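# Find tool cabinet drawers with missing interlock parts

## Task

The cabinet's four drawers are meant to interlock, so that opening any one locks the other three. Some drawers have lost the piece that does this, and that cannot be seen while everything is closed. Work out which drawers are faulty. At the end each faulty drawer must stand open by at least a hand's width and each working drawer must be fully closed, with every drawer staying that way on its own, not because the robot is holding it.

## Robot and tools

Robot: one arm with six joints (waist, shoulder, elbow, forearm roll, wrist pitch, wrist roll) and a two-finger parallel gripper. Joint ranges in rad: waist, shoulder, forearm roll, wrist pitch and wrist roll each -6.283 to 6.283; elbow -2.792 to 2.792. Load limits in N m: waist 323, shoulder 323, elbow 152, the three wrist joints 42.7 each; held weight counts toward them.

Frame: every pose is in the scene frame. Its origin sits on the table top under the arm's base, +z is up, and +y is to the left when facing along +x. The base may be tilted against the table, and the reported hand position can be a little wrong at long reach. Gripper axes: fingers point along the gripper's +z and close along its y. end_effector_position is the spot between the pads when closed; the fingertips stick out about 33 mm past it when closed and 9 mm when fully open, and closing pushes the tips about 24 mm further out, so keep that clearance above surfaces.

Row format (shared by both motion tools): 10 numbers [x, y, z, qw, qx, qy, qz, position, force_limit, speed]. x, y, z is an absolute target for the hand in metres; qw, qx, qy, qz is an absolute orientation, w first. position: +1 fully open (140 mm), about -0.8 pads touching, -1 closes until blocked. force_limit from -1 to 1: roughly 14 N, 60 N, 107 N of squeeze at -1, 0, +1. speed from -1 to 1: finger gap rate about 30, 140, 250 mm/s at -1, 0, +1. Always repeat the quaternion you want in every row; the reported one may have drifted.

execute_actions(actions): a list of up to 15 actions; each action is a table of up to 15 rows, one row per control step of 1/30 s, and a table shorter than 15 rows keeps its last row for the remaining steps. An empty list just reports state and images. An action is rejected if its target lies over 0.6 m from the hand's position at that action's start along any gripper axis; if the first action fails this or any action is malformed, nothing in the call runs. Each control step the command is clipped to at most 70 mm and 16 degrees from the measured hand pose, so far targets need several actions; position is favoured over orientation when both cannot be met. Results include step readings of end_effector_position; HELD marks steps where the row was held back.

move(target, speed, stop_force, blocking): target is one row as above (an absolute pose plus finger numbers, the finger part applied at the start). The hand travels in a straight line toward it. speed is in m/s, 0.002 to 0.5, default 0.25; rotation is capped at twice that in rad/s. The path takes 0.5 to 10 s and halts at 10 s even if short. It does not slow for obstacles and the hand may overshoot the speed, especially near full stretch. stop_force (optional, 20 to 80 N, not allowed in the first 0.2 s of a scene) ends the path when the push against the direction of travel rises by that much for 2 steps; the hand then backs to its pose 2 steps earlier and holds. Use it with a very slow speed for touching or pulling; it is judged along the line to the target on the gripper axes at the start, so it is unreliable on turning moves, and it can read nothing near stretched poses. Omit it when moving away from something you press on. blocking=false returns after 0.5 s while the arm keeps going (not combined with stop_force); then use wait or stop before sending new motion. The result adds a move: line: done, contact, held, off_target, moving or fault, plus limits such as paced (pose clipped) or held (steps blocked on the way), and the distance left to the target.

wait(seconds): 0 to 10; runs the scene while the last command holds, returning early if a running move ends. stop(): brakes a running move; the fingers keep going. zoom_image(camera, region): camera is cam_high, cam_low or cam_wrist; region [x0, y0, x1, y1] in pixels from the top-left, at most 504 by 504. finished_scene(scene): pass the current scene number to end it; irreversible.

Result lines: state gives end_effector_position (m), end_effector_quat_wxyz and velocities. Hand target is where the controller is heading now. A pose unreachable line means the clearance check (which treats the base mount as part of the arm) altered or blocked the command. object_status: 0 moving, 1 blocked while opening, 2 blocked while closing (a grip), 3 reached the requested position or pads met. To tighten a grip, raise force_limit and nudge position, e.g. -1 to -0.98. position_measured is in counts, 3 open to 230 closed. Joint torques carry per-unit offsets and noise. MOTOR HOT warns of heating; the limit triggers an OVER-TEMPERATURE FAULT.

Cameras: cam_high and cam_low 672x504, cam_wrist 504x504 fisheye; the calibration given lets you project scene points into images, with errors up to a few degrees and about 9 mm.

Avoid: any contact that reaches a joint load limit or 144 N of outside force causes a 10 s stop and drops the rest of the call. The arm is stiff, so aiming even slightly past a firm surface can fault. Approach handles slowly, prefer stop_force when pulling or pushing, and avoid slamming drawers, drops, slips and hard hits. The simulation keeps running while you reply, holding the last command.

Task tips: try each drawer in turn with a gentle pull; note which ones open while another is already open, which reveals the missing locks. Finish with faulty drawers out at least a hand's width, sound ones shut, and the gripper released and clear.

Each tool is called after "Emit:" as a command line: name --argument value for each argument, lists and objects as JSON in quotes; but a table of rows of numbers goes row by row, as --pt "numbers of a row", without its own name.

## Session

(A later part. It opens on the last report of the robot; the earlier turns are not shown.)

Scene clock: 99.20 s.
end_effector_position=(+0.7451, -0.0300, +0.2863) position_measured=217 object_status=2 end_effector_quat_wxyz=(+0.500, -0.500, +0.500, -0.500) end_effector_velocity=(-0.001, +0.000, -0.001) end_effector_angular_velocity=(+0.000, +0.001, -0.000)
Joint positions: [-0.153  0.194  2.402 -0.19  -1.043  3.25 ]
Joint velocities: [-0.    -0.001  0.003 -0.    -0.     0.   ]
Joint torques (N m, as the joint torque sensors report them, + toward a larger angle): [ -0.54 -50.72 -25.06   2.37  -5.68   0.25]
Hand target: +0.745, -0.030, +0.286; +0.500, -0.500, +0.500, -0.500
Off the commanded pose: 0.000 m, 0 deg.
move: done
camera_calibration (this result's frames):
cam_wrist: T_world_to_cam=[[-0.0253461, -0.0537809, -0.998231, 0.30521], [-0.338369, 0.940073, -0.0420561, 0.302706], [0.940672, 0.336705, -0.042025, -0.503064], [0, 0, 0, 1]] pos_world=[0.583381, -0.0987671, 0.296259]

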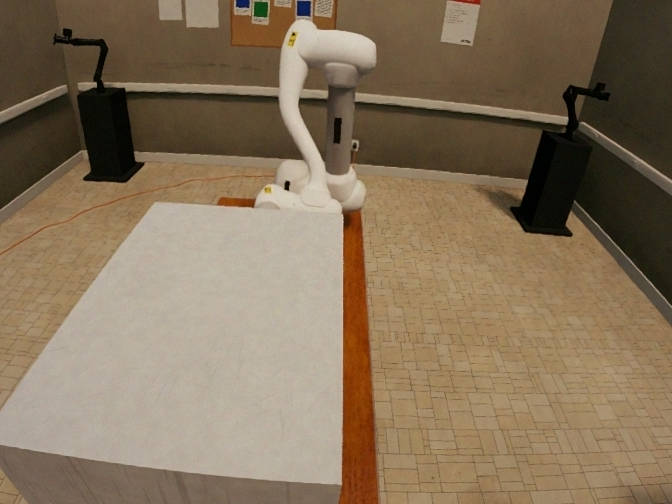

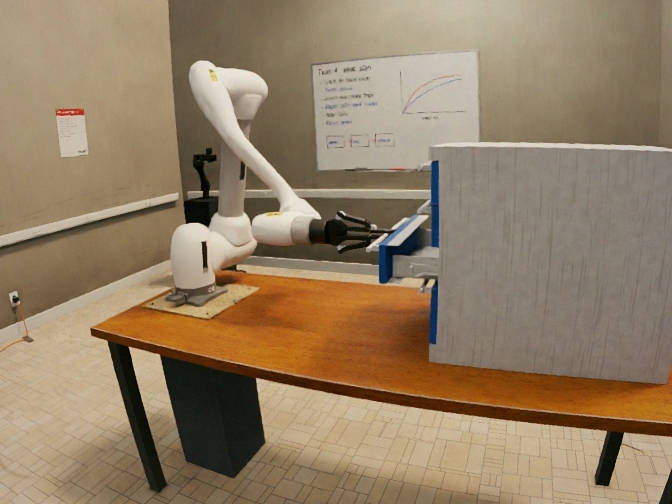

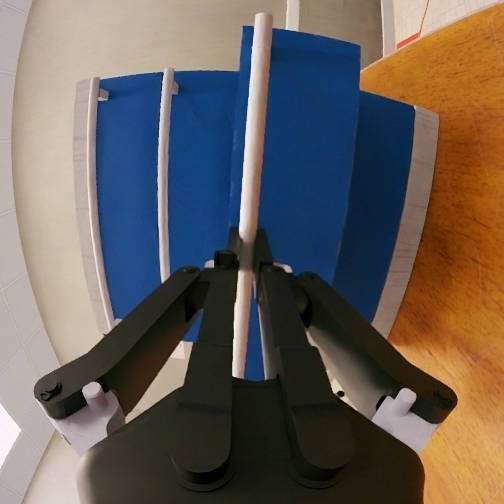

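Emit:
zoom_image --camera "cam_low" --region '[360, 200, 460, 300]'

Emit:
execute_actions --actions '[[[0.745,-0.03,0.2865,0.5,-0.5,0.5,-0.5,-0.2,0,0]]]'

Emit:
move --target '[0.703,-0.03,0.2865,0.5,-0.5,0.5,-0.5,-0.2,0,0]' --speed 0.1

Emit:
move --target '[0.703,-0.03,0.3865,0.5,-0.5,0.5,-0.5,-0.2,0,0]' --speed 0.12

Emit:
move --target '[0.875,-0.03,0.3865,0.5,-0.5,0.5,-0.5,-0.2,0,0]' --speed 0.1

Emit:
execute_actions --actions '[[[0.875,-0.03,0.3865,0.5,-0.5,0.5,-0.5,-1,0,-0.3]],[[0.875,-0.03,0.3865,0.5,-0.5,0.5,-0.5,-1,0,-0.3]]]'

Emit:
move --target '[0.857,-0.03,0.3865,0.5,-0.5,0.5,-0.5,-1,0,-0.3]' --speed 0.008 --stop_force 35

Region (360, 200, 460, 300) of cam_low's 672x504 image, scaled by 5.040, with more detail than that image has.

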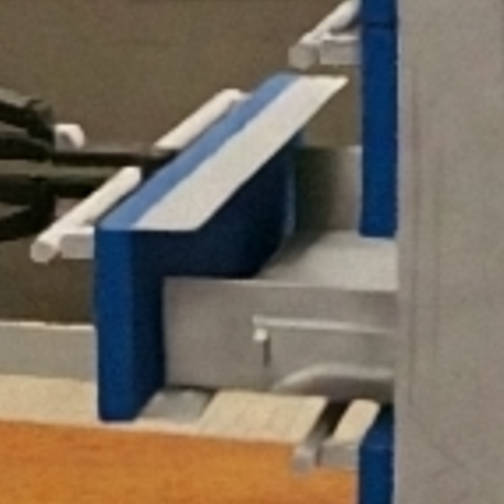

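Scene clock: 112.20 s.
end_effector_position=(+0.7450, -0.0300, +0.2865) position_measured=154 object_status=0 end_effector_quat_wxyz=(+0.500, -0.500, +0.500, -0.500) end_effector_velocity=(+0.000, +0.000, -0.001) end_effector_angular_velocity=(-0.000, +0.002, +0.000)
Joint positions: [-0.153  0.194  2.402 -0.19  -1.042  3.25 ]
Joint velocities: [ 0.     0.    -0.    -0.001  0.002 -0.   ]
Joint torques (N m, as the joint torque sensors report them, + toward a larger angle): [ -3.   -45.5  -21.17   2.28  -2.84   0.23]
Hand target: +0.745, -0.030, +0.286; +0.500, -0.500, +0.500, -0.500
Off the commanded pose: 0.000 m, 0 deg.
Step readings (end_effector_position):
0: (+0.7450, -0.0300, +0.2863)
1: (+0.7450, -0.0300, +0.2863)
2: (+0.7450, -0.0300, +0.2864)
4: (+0.7450, -0.0300, +0.2866)
8: (+0.7449, -0.0300, +0.2865)
15: end_effector_position above
camera_calibration (this result's frames):
cam_wrist: T_world_to_cam=[[-0.0253953, -0.0537221, -0.998233, 0.30541], [-0.338358, 0.94008, -0.0419846, 0.302678], [0.940675, 0.336694, -0.0420509, -0.502919], [0, 0, 0, 1]] pos_world=[0.583253, -0.0988048, 0.29643]

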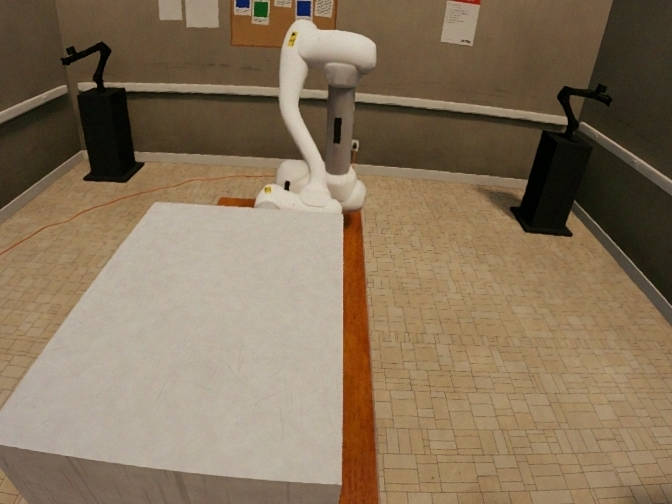

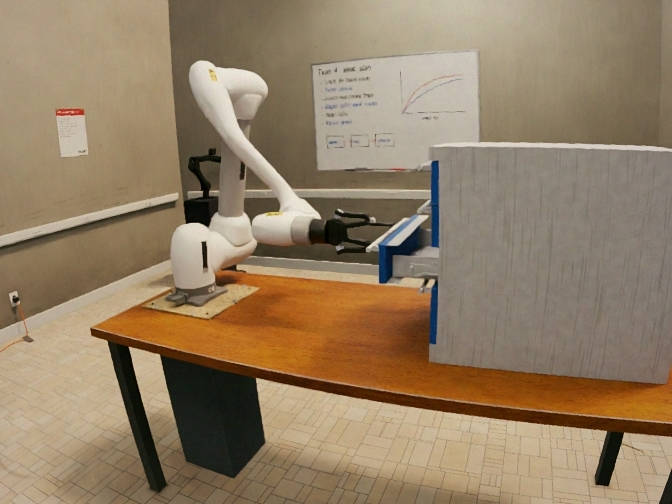

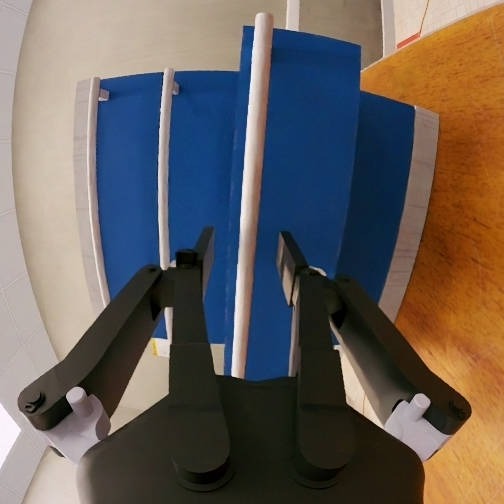

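Scene clock: 113.03 s.
end_effector_position=(+0.7031, -0.0300, +0.2864) position_measured=154 object_status=3 end_effector_quat_wxyz=(+0.500, -0.500, +0.500, -0.500) end_effector_velocity=(-0.001, +0.000, -0.000) end_effector_angular_velocity=(-0.000, +0.001, +0.000)
Joint positions: [-0.171  0.141  2.475 -0.209 -1.064  3.256]
Joint velocities: [-0.001 -0.002  0.002 -0.001 -0.     0.   ]
Joint torques (N m, as the joint torque sensors report them, + toward a larger angle): [ -2.6  -42.   -21.8    2.09  -3.11   0.07]
Hand target: +0.703, -0.030, +0.286; +0.500, -0.500, +0.500, -0.500
Off the commanded pose: 0.000 m, 0 deg.
move: done
camera_calibration (this result's frames):
cam_wrist: T_world_to_cam=[[-0.0253406, -0.0537539, -0.998233, 0.304273], [-0.33835, 0.940081, -0.0420333, 0.288517], [0.940679, 0.336687, -0.0420099, -0.463569], [0, 0, 0, 1]] pos_world=[0.5414, -0.0987958, 0.296388]

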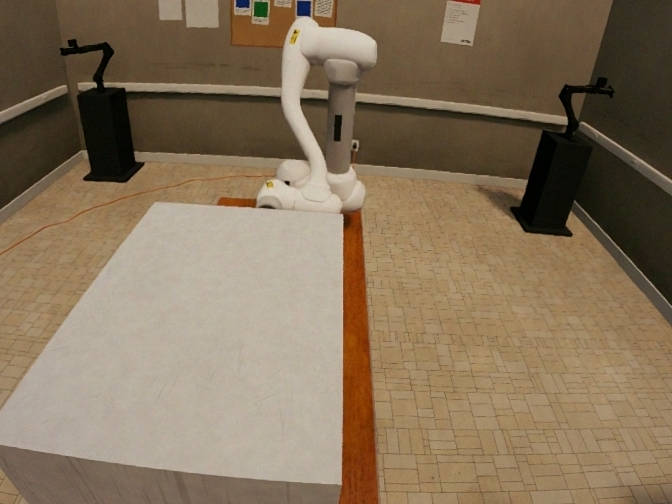

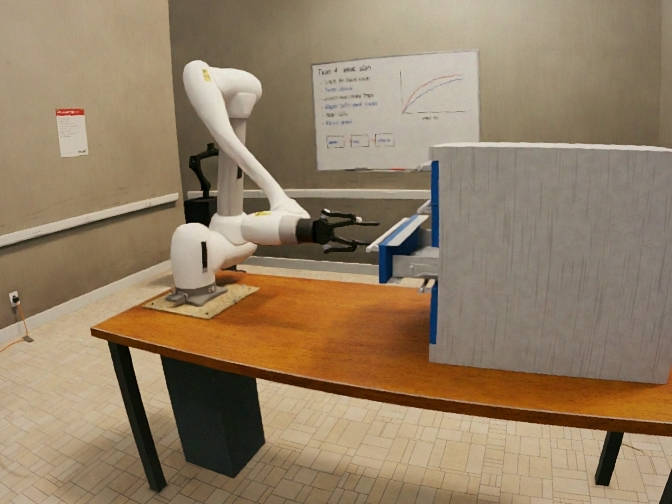

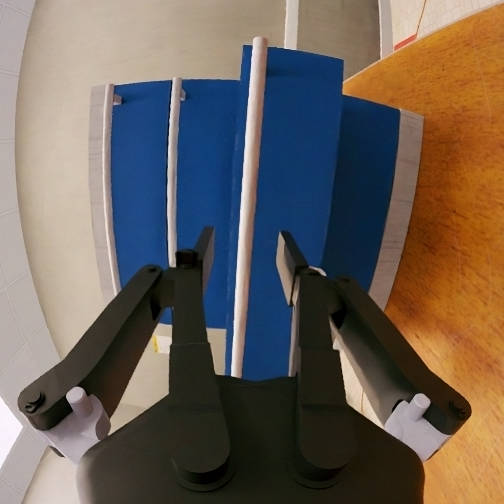

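Scene clock: 114.27 s.
end_effector_position=(+0.7028, -0.0300, +0.3864) position_measured=154 object_status=3 end_effector_quat_wxyz=(+0.500, -0.500, +0.500, -0.500) end_effector_velocity=(-0.000, +0.000, +0.002) end_effector_angular_velocity=(-0.000, +0.001, +0.001)
Joint positions: [-0.175 -0.056  2.397 -0.261 -0.796  3.338]
Joint velocities: [-0.    -0.004 -0.002 -0.003  0.006  0.003]
Joint torques (N m, as the joint torque sensors report them, + toward a larger angle): [ -2.45 -28.41 -29.56   2.93  -3.05   0.7 ]
Hand target: +0.703, -0.030, +0.387; +0.500, -0.500, +0.500, -0.500
Off the commanded pose: 0.000 m, 0 deg.
move: done
camera_calibration (this result's frames):
cam_wrist: T_world_to_cam=[[-0.0253282, -0.0537829, -0.998231, 0.40402], [-0.338322, 0.94009, -0.0420661, 0.292612], [0.94069, 0.336658, -0.0420067, -0.459145], [0, 0, 0, 1]] pos_world=[0.541143, -0.098777, 0.396327]

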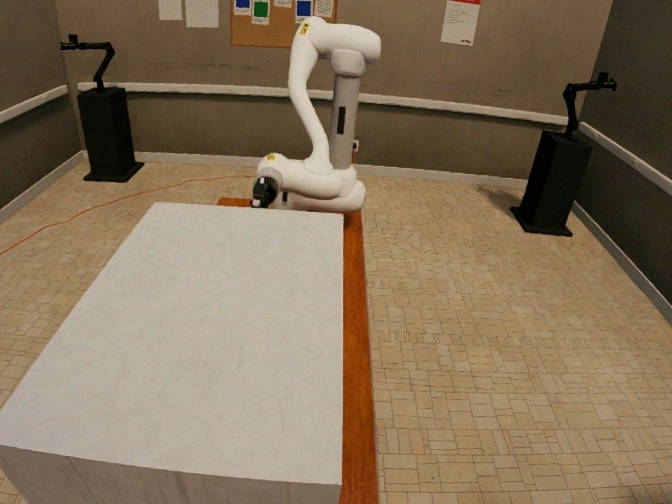

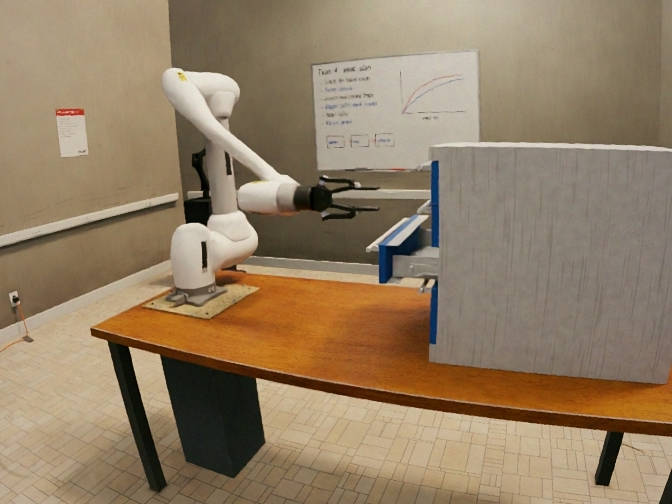

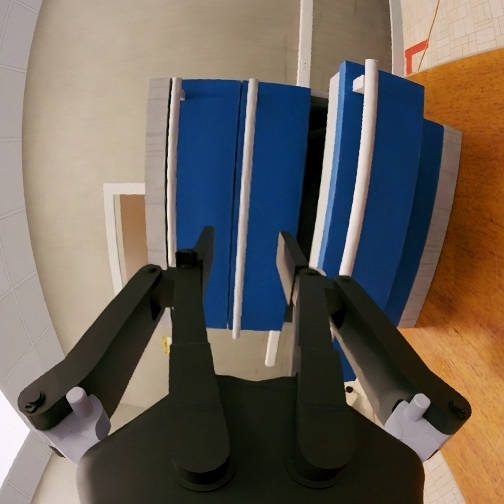

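Scene clock: 116.37 s.
end_effector_position=(+0.8749, -0.0301, +0.3868) position_measured=154 object_status=3 end_effector_quat_wxyz=(+0.500, -0.500, +0.500, -0.500) end_effector_velocity=(+0.001, -0.000, -0.000) end_effector_angular_velocity=(-0.000, +0.001, -0.000)
Joint positions: [-0.116  0.202  2.105 -0.186 -0.754  3.289]
Joint velocities: [ 0.     0.002 -0.002  0.     0.002 -0.   ]
Joint torques (N m, as the joint torque sensors report them, + toward a larger angle): [ -0.29 -54.86 -31.08   3.12  -3.05   0.43]
Hand target: +0.875, -0.030, +0.387; +0.500, -0.500, +0.500, -0.500
Off the commanded pose: 0.000 m, 0 deg.
move: done
camera_calibration (this result's frames):
cam_wrist: T_world_to_cam=[[-0.0252897, -0.0536495, -0.99824, 0.408753], [-0.338332, 0.940091, -0.0419529, 0.350891], [0.940687, 0.336676, -0.041926, -0.620956], [0, 0, 0, 1]] pos_world=[0.71318, -0.0988795, 0.39672]

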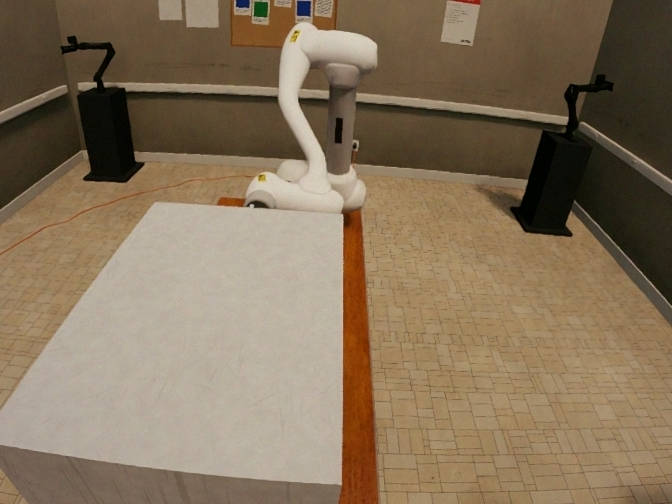

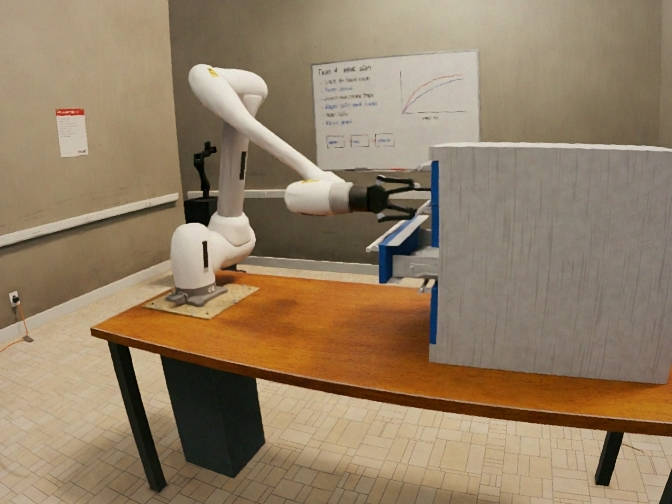

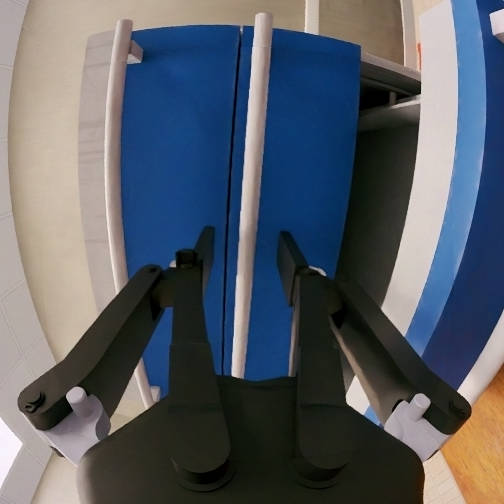

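Scene clock: 117.37 s.
end_effector_position=(+0.8750, -0.0300, +0.3865) position_measured=217 object_status=2 end_effector_quat_wxyz=(+0.500, -0.500, +0.500, -0.500) end_effector_velocity=(-0.000, -0.000, -0.001) end_effector_angular_velocity=(+0.001, +0.002, -0.001)
Joint positions: [-0.116  0.202  2.105 -0.185 -0.755  3.289]
Joint velocities: [-0.     0.     0.     0.001  0.002  0.   ]
Joint torques (N m, as the joint torque sensors report them, + toward a larger angle): [  0.25 -49.77 -30.03   2.96  -1.61   0.68]
Hand target: +0.875, -0.030, +0.386; +0.500, -0.500, +0.500, -0.500
Off the commanded pose: 0.000 m, 0 deg.
Step readings (end_effector_position; steps 1 to 15: 1st action; 16 to 30: 2nd action):
0: (+0.8749, -0.0301, +0.3868)
1: (+0.8749, -0.0301, +0.3868)
2: (+0.8750, -0.0301, +0.3867)
4: (+0.8750, -0.0300, +0.3866)
8: (+0.8750, -0.0300, +0.3866)
15: (+0.8750, -0.0300, +0.3866)
16: (+0.8750, -0.0300, +0.3866)
17: (+0.8750, -0.0300, +0.3866)
19: (+0.8750, -0.0300, +0.3866)
23: (+0.8750, -0.0300, +0.3866)
30: end_effector_position above
camera_calibration (this result's frames):
cam_wrist: T_world_to_cam=[[-0.0252979, -0.0537311, -0.998235, 0.408509], [-0.338348, 0.940082, -0.0420263, 0.350901], [0.940681, 0.336688, -0.0419619, -0.621084], [0, 0, 0, 1]] pos_world=[0.713303, -0.0988146, 0.396474]

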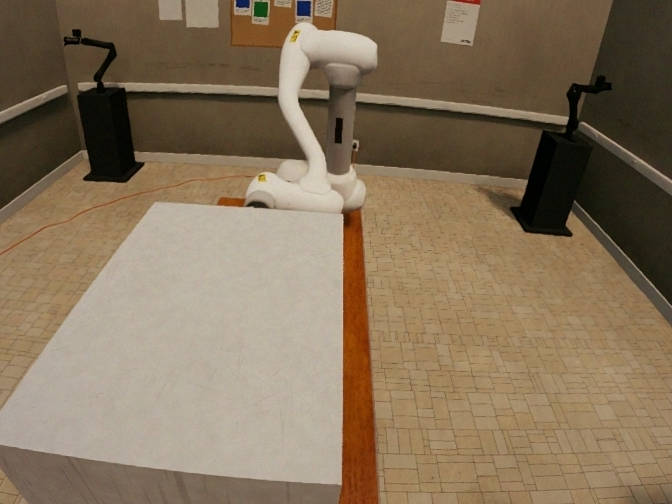

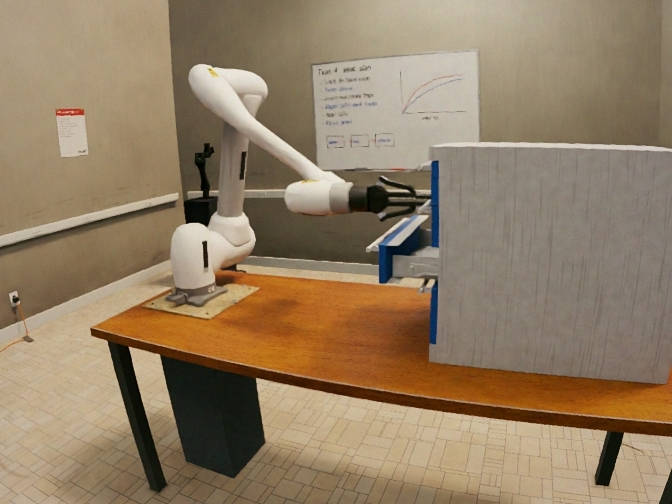

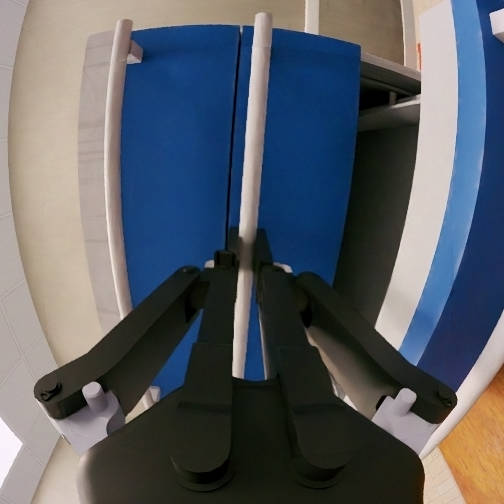

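Scene clock: 118.43 s.
end_effector_position=(+0.8692, -0.0301, +0.3866) position_measured=217 object_status=2 end_effector_quat_wxyz=(+0.500, -0.500, +0.500, -0.500) end_effector_velocity=(+0.002, -0.000, +0.000) end_effector_angular_velocity=(-0.001, +0.001, -0.000)
Joint positions: [-0.117  0.194  2.115 -0.187 -0.757  3.289]
Joint velocities: [ 0.     0.003 -0.004 -0.     0.003 -0.   ]
Joint torques (N m, as the joint torque sensors report them, + toward a larger angle): [ -3.87 -66.45 -20.02   3.2   -3.25   0.52]
Hand target: +0.870, -0.030, +0.386; +0.500, -0.500, +0.500, -0.500
Off the commanded pose: 0.012 m, 0 deg.
move: contact
camera_calibration (this result's frames):
cam_wrist: T_world_to_cam=[[-0.0252462, -0.0537681, -0.998234, 0.408349], [-0.338331, 0.940086, -0.0420794, 0.349011], [0.940689, 0.336671, -0.041925, -0.615644], [0, 0, 0, 1]] pos_world=[0.707519, -0.0988748, 0.396504]

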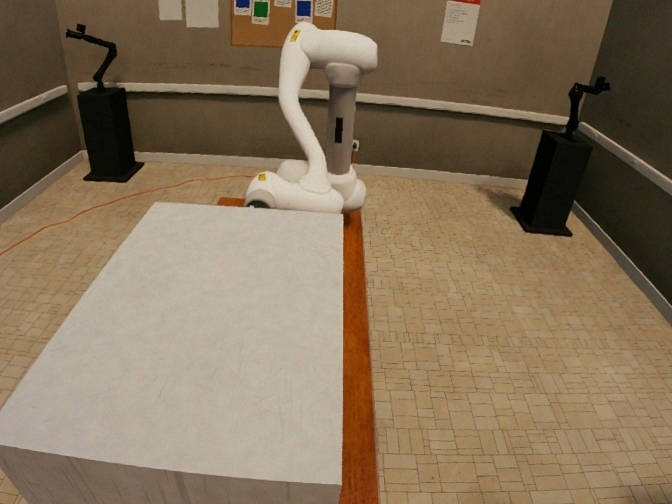

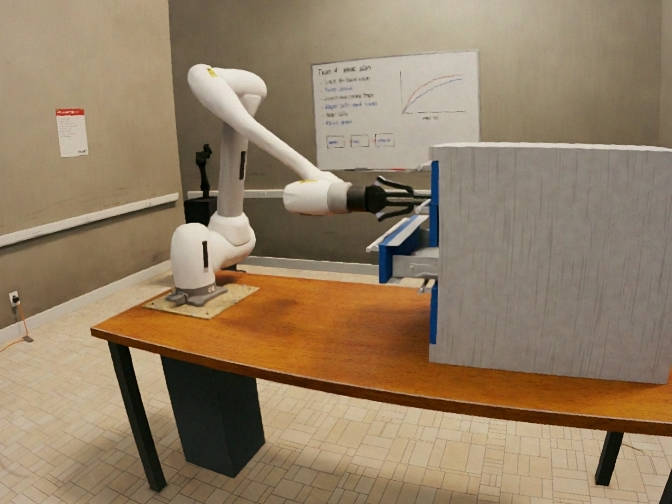

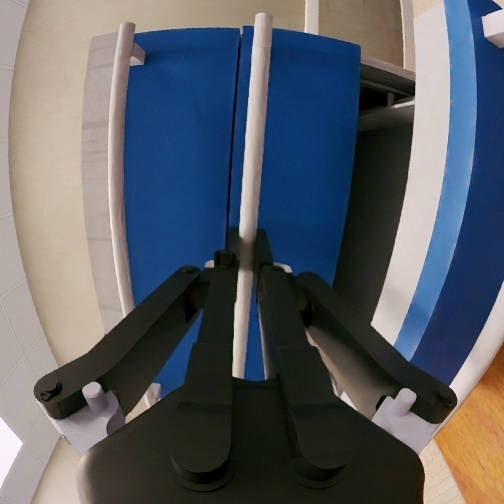

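Emit:
move --target '[0.8752,-0.03,0.3865,0.5,-0.5,0.5,-0.5,-1,0,-0.3]' --speed 0.01

Emit:
execute_actions --actions '[[[0.875,-0.03,0.3865,0.5,-0.5,0.5,-0.5,-0.2,0,0]]]'

Emit:
move --target '[0.703,-0.03,0.3865,0.5,-0.5,0.5,-0.5,-0.2,0,0]' --speed 0.15

Emit:
move --target '[0.703,-0.03,0.2865,0.5,-0.5,0.5,-0.5,-0.2,0,0]' --speed 0.12

Emit:
move --target '[0.751,-0.03,0.2865,0.5,-0.5,0.5,-0.5,-0.2,0,0]' --speed 0.06

Emit:
move --target '[0.879,-0.03,0.2865,0.5,-0.5,0.5,-0.5,-0.2,0,0]' --speed 0.04 --stop_force 50

Emit:
move --target '[0.90,-0.03,0.2865,0.5,-0.5,0.5,-0.5,-0.2,0,0]' --speed 0.006 --stop_force 25

Scene clock: 129.33 s.
end_effector_position=(+0.8751, -0.0300, +0.3865) position_measured=217 object_status=2 end_effector_quat_wxyz=(+0.500, -0.500, +0.500, -0.500) end_effector_velocity=(+0.001, -0.000, +0.000) end_effector_angular_velocity=(+0.000, -0.000, -0.000)
Joint positions: [-0.116  0.202  2.105 -0.185 -0.755  3.289]
Joint velocities: [ 0.     0.001 -0.002  0.001  0.    -0.   ]
Joint torques (N m, as the joint torque sensors report them, + toward a larger angle): [ -2.82 -49.1  -31.37   3.16  -1.39   0.4 ]
Hand target: +0.875, -0.030, +0.387; +0.500, -0.500, +0.500, -0.500
Off the commanded pose: 0.000 m, 0 deg.
move: done
camera_calibration (this result's frames):
cam_wrist: T_world_to_cam=[[-0.0253223, -0.0537253, -0.998235, 0.408524], [-0.338349, 0.940082, -0.0420126, 0.350932], [0.94068, 0.336688, -0.0419829, -0.621171], [0, 0, 0, 1]] pos_world=[0.713405, -0.0988161, 0.396468]

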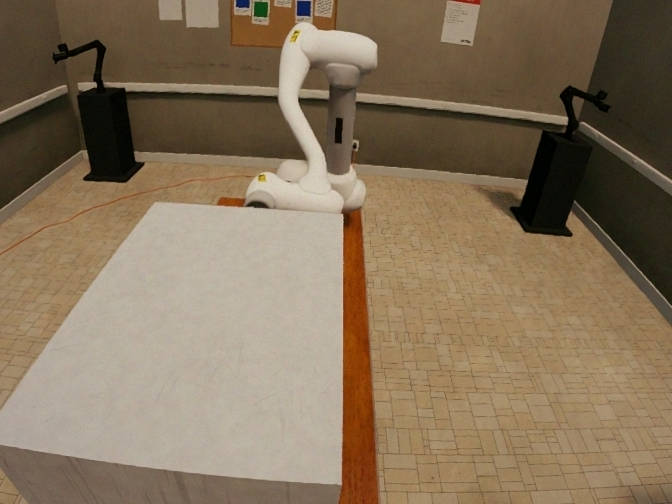

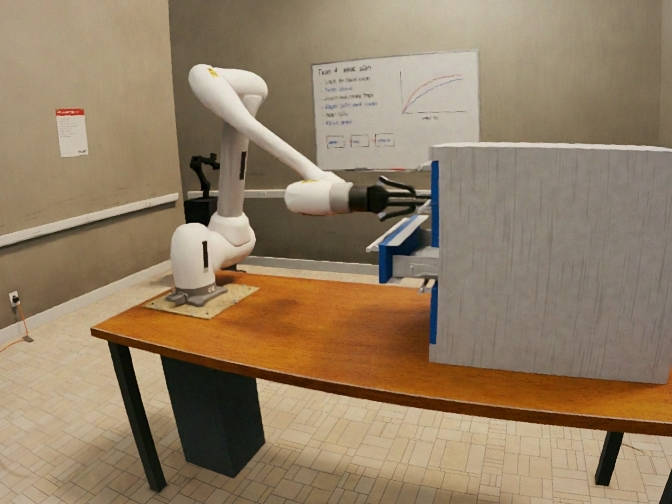

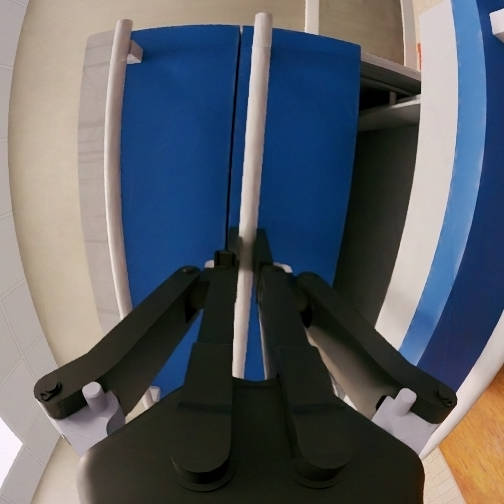

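Scene clock: 129.83 s.
end_effector_position=(+0.8750, -0.0300, +0.3863) position_measured=154 object_status=0 end_effector_quat_wxyz=(+0.500, -0.500, +0.500, -0.500) end_effector_velocity=(+0.000, +0.000, +0.000) end_effector_angular_velocity=(-0.000, +0.000, +0.000)
Joint positions: [-0.116  0.203  2.105 -0.185 -0.755  3.289]
Joint velocities: [ 0.    -0.    -0.    -0.     0.001  0.   ]
Joint torques (N m, as the joint torque sensors report them, + toward a larger angle): [ -1.02 -56.14 -31.21   3.3   -3.03   0.31]
Hand target: +0.875, -0.030, +0.386; +0.500, -0.500, +0.500, -0.500
Off the commanded pose: 0.000 m, 0 deg.
Step readings (end_effector_position):
0: (+0.8751, -0.0300, +0.3865)
1: (+0.8751, -0.0300, +0.3865)
2: (+0.8751, -0.0300, +0.3865)
4: (+0.8751, -0.0300, +0.3864)
8: (+0.8751, -0.0300, +0.3865)
15: end_effector_position above
camera_calibration (this result's frames):
cam_wrist: T_world_to_cam=[[-0.0255057, -0.0536916, -0.998232, 0.408514], [-0.338363, 0.940082, -0.0419184, 0.350869], [0.94067, 0.336695, -0.0421447, -0.621056], [0, 0, 0, 1]] pos_world=[0.713349, -0.0988054, 0.396326]

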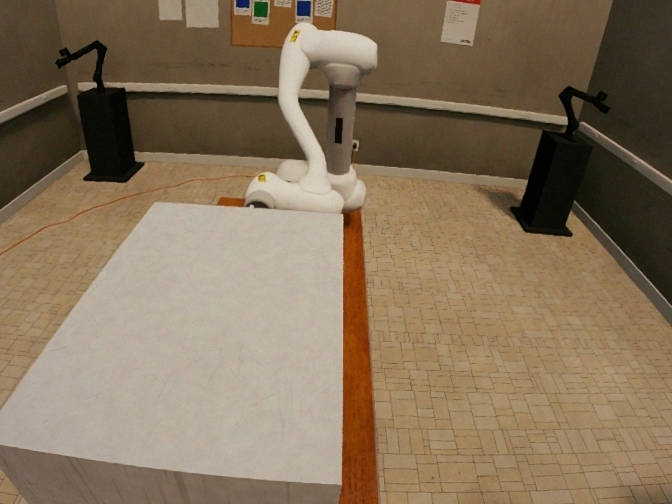

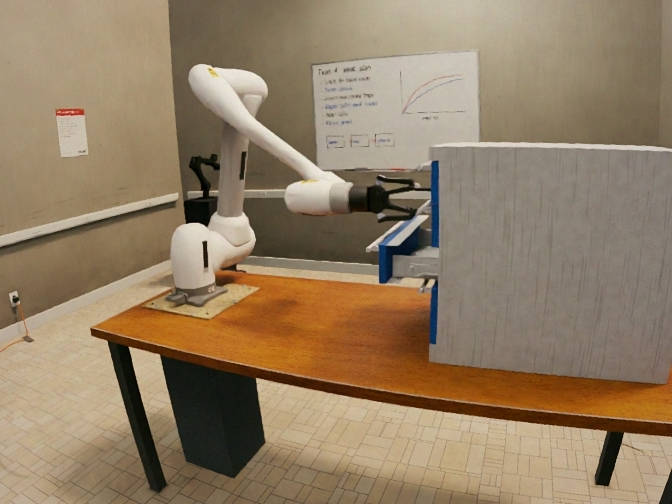

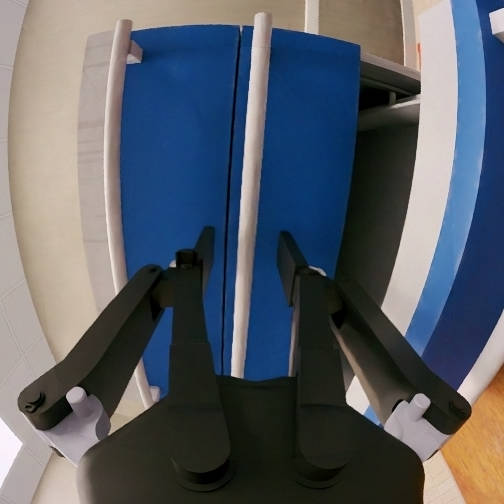

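Scene clock: 131.43 s.
end_effector_position=(+0.7031, -0.0299, +0.3862) position_measured=154 object_status=3 end_effector_quat_wxyz=(+0.500, -0.500, +0.500, -0.500) end_effector_velocity=(-0.001, +0.000, -0.000) end_effector_angular_velocity=(-0.001, +0.000, +0.000)
Joint positions: [-0.174 -0.056  2.396 -0.261 -0.797  3.338]
Joint velocities: [-0.001 -0.003  0.002 -0.002  0.     0.001]
Joint torques (N m, as the joint torque sensors report them, + toward a larger angle): [ -2.02 -29.13 -30.46   3.12  -3.24   0.42]
Hand target: +0.703, -0.030, +0.386; +0.500, -0.500, +0.500, -0.500
Off the commanded pose: 0.000 m, 0 deg.
move: done
camera_calibration (this result's frames):
cam_wrist: T_world_to_cam=[[-0.0253723, -0.0538129, -0.998229, 0.403902], [-0.338364, 0.940074, -0.0420775, 0.292685], [0.940673, 0.336697, -0.0420602, -0.459384], [0, 0, 0, 1]] pos_world=[0.541413, -0.0987374, 0.39618]

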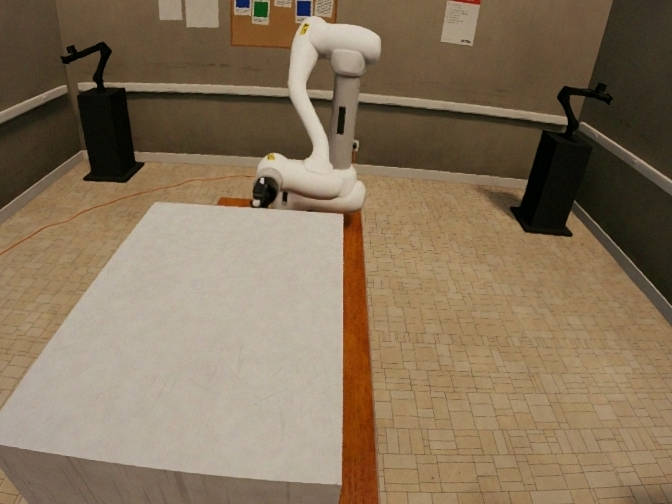

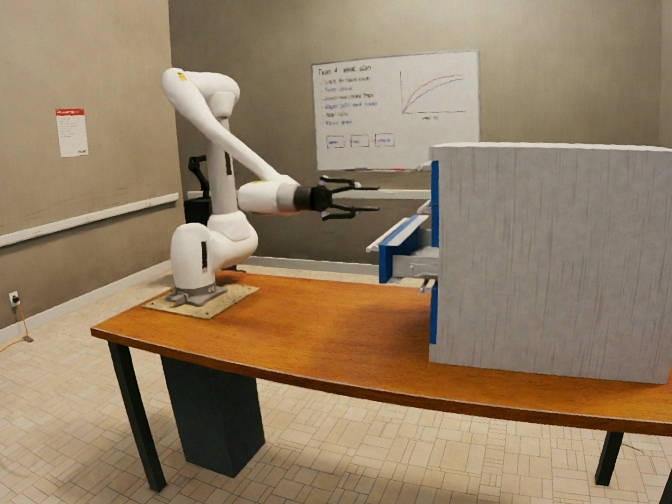

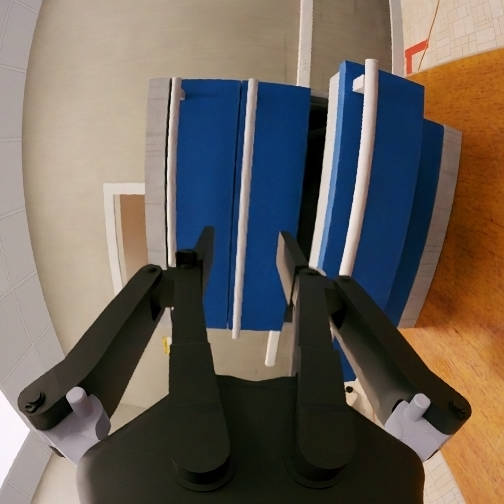

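Scene clock: 132.70 s.
end_effector_position=(+0.7031, -0.0300, +0.2866) position_measured=154 object_status=3 end_effector_quat_wxyz=(+0.500, -0.500, +0.500, -0.500) end_effector_velocity=(-0.000, +0.000, -0.002) end_effector_angular_velocity=(-0.000, +0.002, +0.001)
Joint positions: [-0.171  0.141  2.475 -0.209 -1.064  3.256]
Joint velocities: [ 0.     0.003  0.001 -0.    -0.002 -0.001]
Joint torques (N m, as the joint torque sensors report them, + toward a larger angle): [  0.47 -38.59 -21.25   1.7   -3.27   0.62]
Hand target: +0.703, -0.030, +0.286; +0.500, -0.500, +0.500, -0.500
Off the commanded pose: 0.000 m, 0 deg.
move: done
camera_calibration (this result's frames):
cam_wrist: T_world_to_cam=[[-0.0253232, -0.0536974, -0.998236, 0.304433], [-0.338343, 0.940086, -0.0419863, 0.288565], [0.940682, 0.336683, -0.0419741, -0.463595], [0, 0, 0, 1]] pos_world=[0.541439, -0.0988436, 0.296552]

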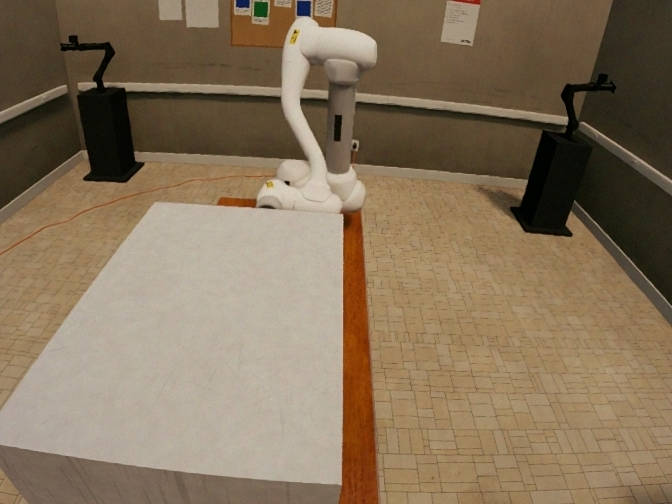

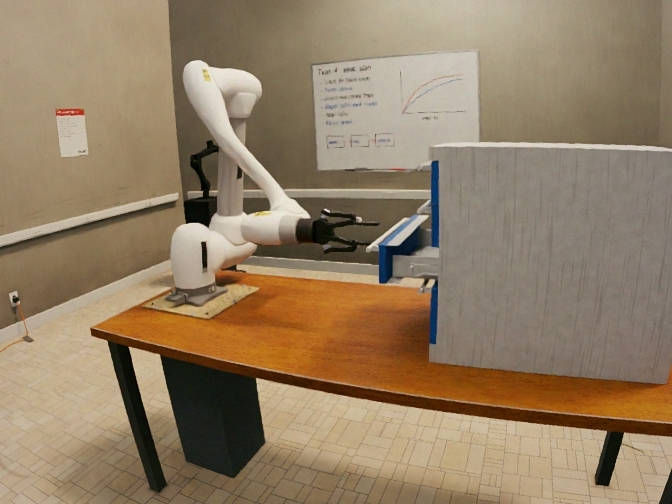

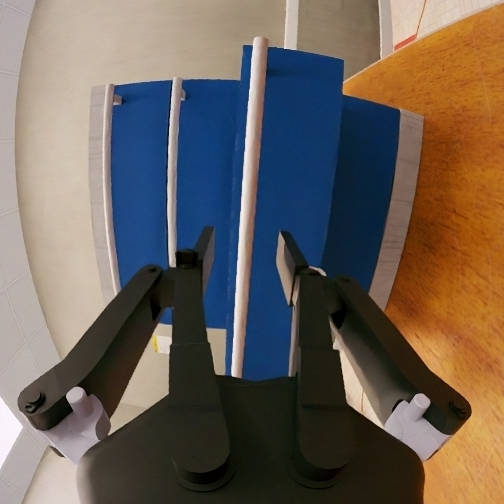

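Scene clock: 133.83 s.
end_effector_position=(+0.7509, -0.0300, +0.2866) position_measured=154 object_status=3 end_effector_quat_wxyz=(+0.500, -0.500, +0.500, -0.500) end_effector_velocity=(+0.001, +0.000, +0.000) end_effector_angular_velocity=(-0.000, -0.001, +0.000)
Joint positions: [-0.151  0.201  2.391 -0.188 -1.039  3.249]
Joint velocities: [ 0.001  0.001 -0.002  0.001 -0.    -0.   ]
Joint torques (N m, as the joint torque sensors report them, + toward a larger angle): [ -2.13 -46.03 -21.73   2.06  -3.09   0.18]
Hand target: +0.751, -0.030, +0.287; +0.500, -0.500, +0.500, -0.500
Off the commanded pose: 0.000 m, 0 deg.
move: done
camera_calibration (this result's frames):
cam_wrist: T_world_to_cam=[[-0.0253198, -0.0537046, -0.998236, 0.305619], [-0.338357, 0.94008, -0.0419936, 0.304716], [0.940677, 0.336697, -0.041974, -0.508518], [0, 0, 0, 1]] pos_world=[0.589192, -0.098828, 0.296531]

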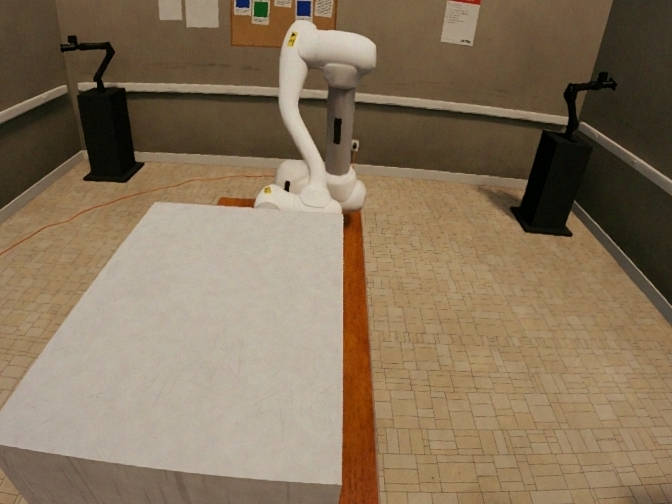

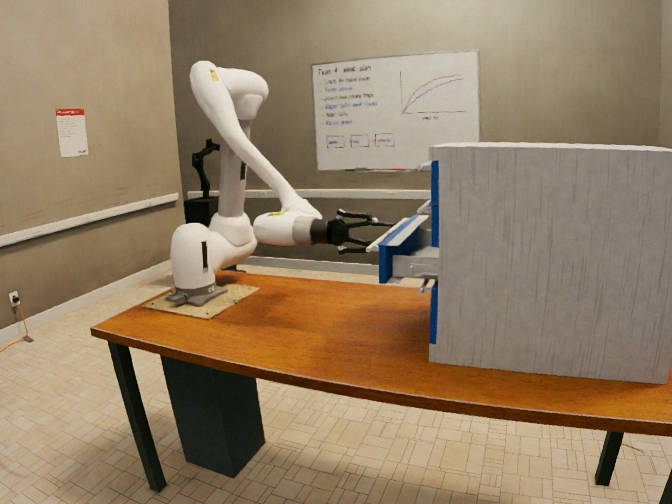

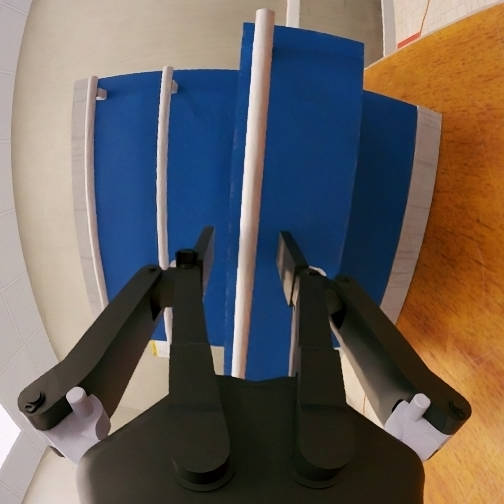

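Scene clock: 137.37 s.
end_effector_position=(+0.8789, -0.0300, +0.2867) position_measured=154 object_status=3 end_effector_quat_wxyz=(+0.500, -0.500, +0.500, -0.500) end_effector_velocity=(+0.001, -0.000, +0.000) end_effector_angular_velocity=(-0.000, +0.000, -0.001)
Joint positions: [-0.113  0.35   2.158 -0.152 -0.952  3.241]
Joint velocities: [ 0.     0.001 -0.002  0.001  0.001 -0.   ]
Joint torques (N m, as the joint torque sensors report them, + toward a larger angle): [ -1.69 -60.42 -27.57   2.64  -2.64   0.08]
Hand target: +0.879, -0.030, +0.287; +0.500, -0.500, +0.500, -0.500
Off the commanded pose: 0.000 m, 0 deg.
move: done
camera_calibration (this result's frames):
cam_wrist: T_world_to_cam=[[-0.0253414, -0.0536856, -0.998236, 0.308985], [-0.338347, 0.940085, -0.0419689, 0.348051], [0.94068, 0.336687, -0.0419875, -0.628937], [0, 0, 0, 1]] pos_world=[0.717221, -0.0988542, 0.296639]

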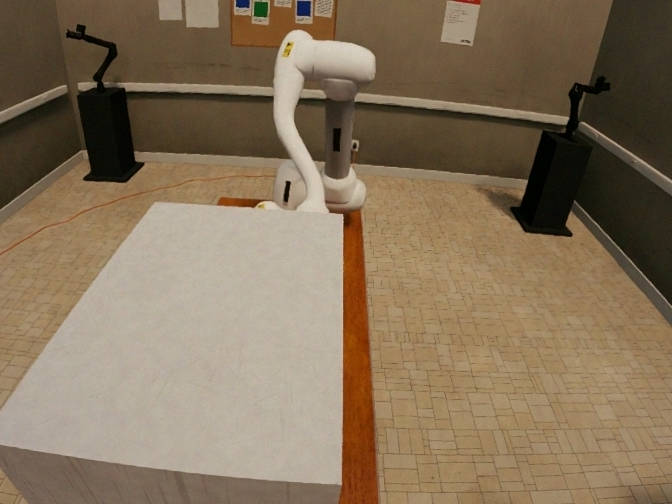

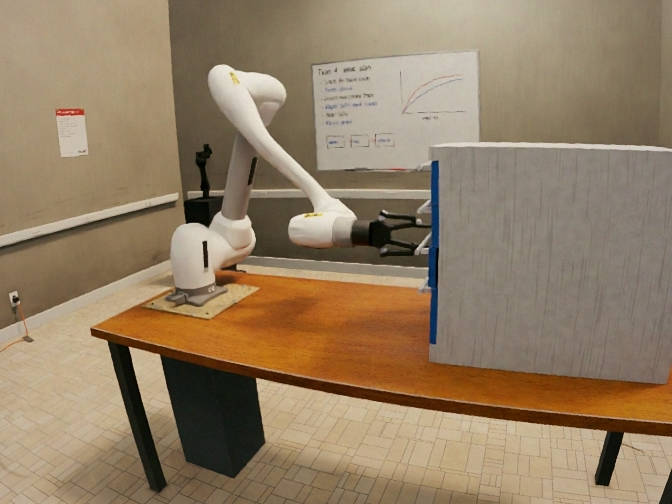

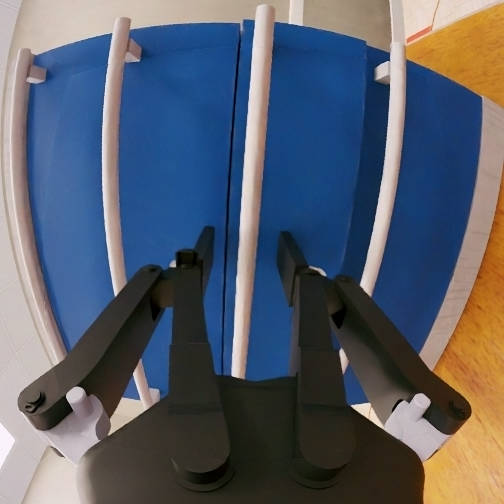

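Scene clock: 139.03 s.
end_effector_position=(+0.8868, -0.0300, +0.2866) position_measured=154 object_status=3 end_effector_quat_wxyz=(+0.500, -0.500, +0.500, -0.500) end_effector_velocity=(-0.002, -0.000, -0.000) end_effector_angular_velocity=(+0.001, -0.000, -0.001)
Joint positions: [-0.111  0.359  2.143 -0.15  -0.946  3.241]
Joint velocities: [-0.    -0.001  0.003  0.001 -0.002  0.   ]
Joint torques (N m, as the joint torque sensors report them, + toward a larger angle): [  2.22 -43.72 -49.27   1.77   1.57   0.19]
Hand target: +0.887, -0.030, +0.287; +0.500, -0.500, +0.500, -0.500
Off the commanded pose: 0.013 m, 0 deg.
move: contact
camera_calibration (this result's frames):
cam_wrist: T_world_to_cam=[[-0.0253931, -0.0536374, -0.998238, 0.309107], [-0.338337, 0.940092, -0.0419065, 0.35065], [0.940683, 0.336676, -0.0420193, -0.63638], [0, 0, 0, 1]] pos_world=[0.725119, -0.0988093, 0.296516]

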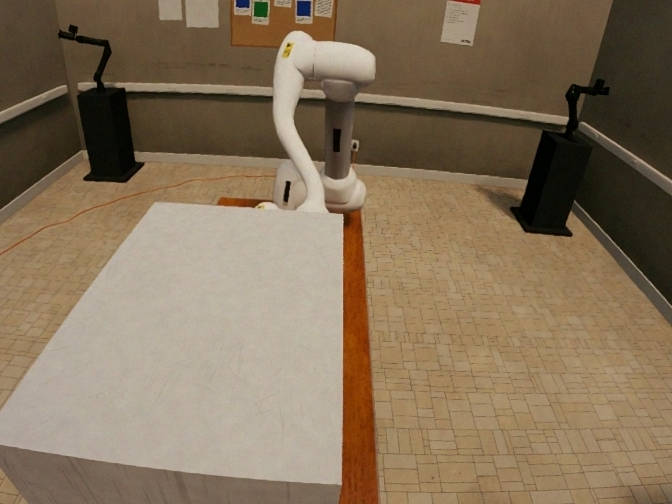

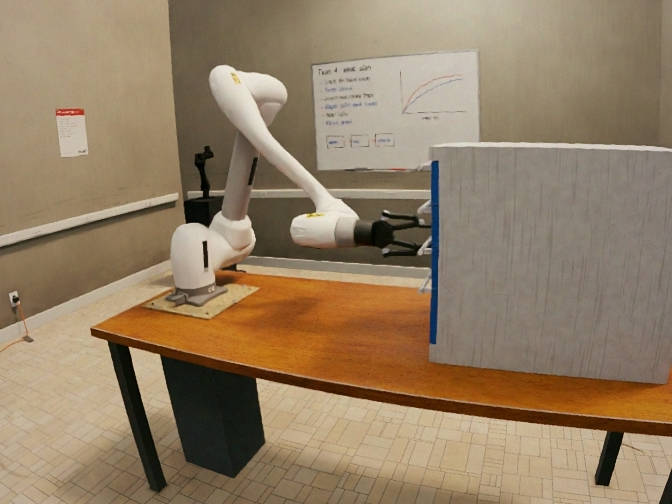

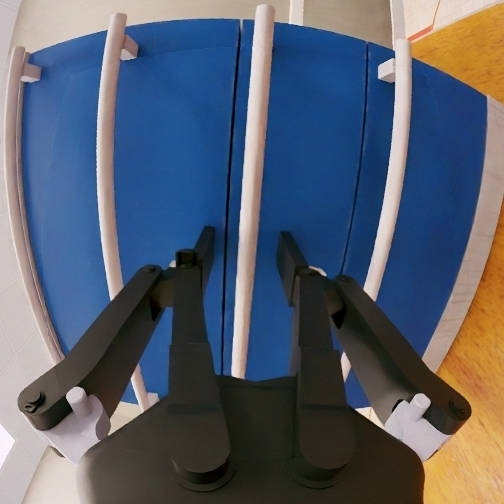

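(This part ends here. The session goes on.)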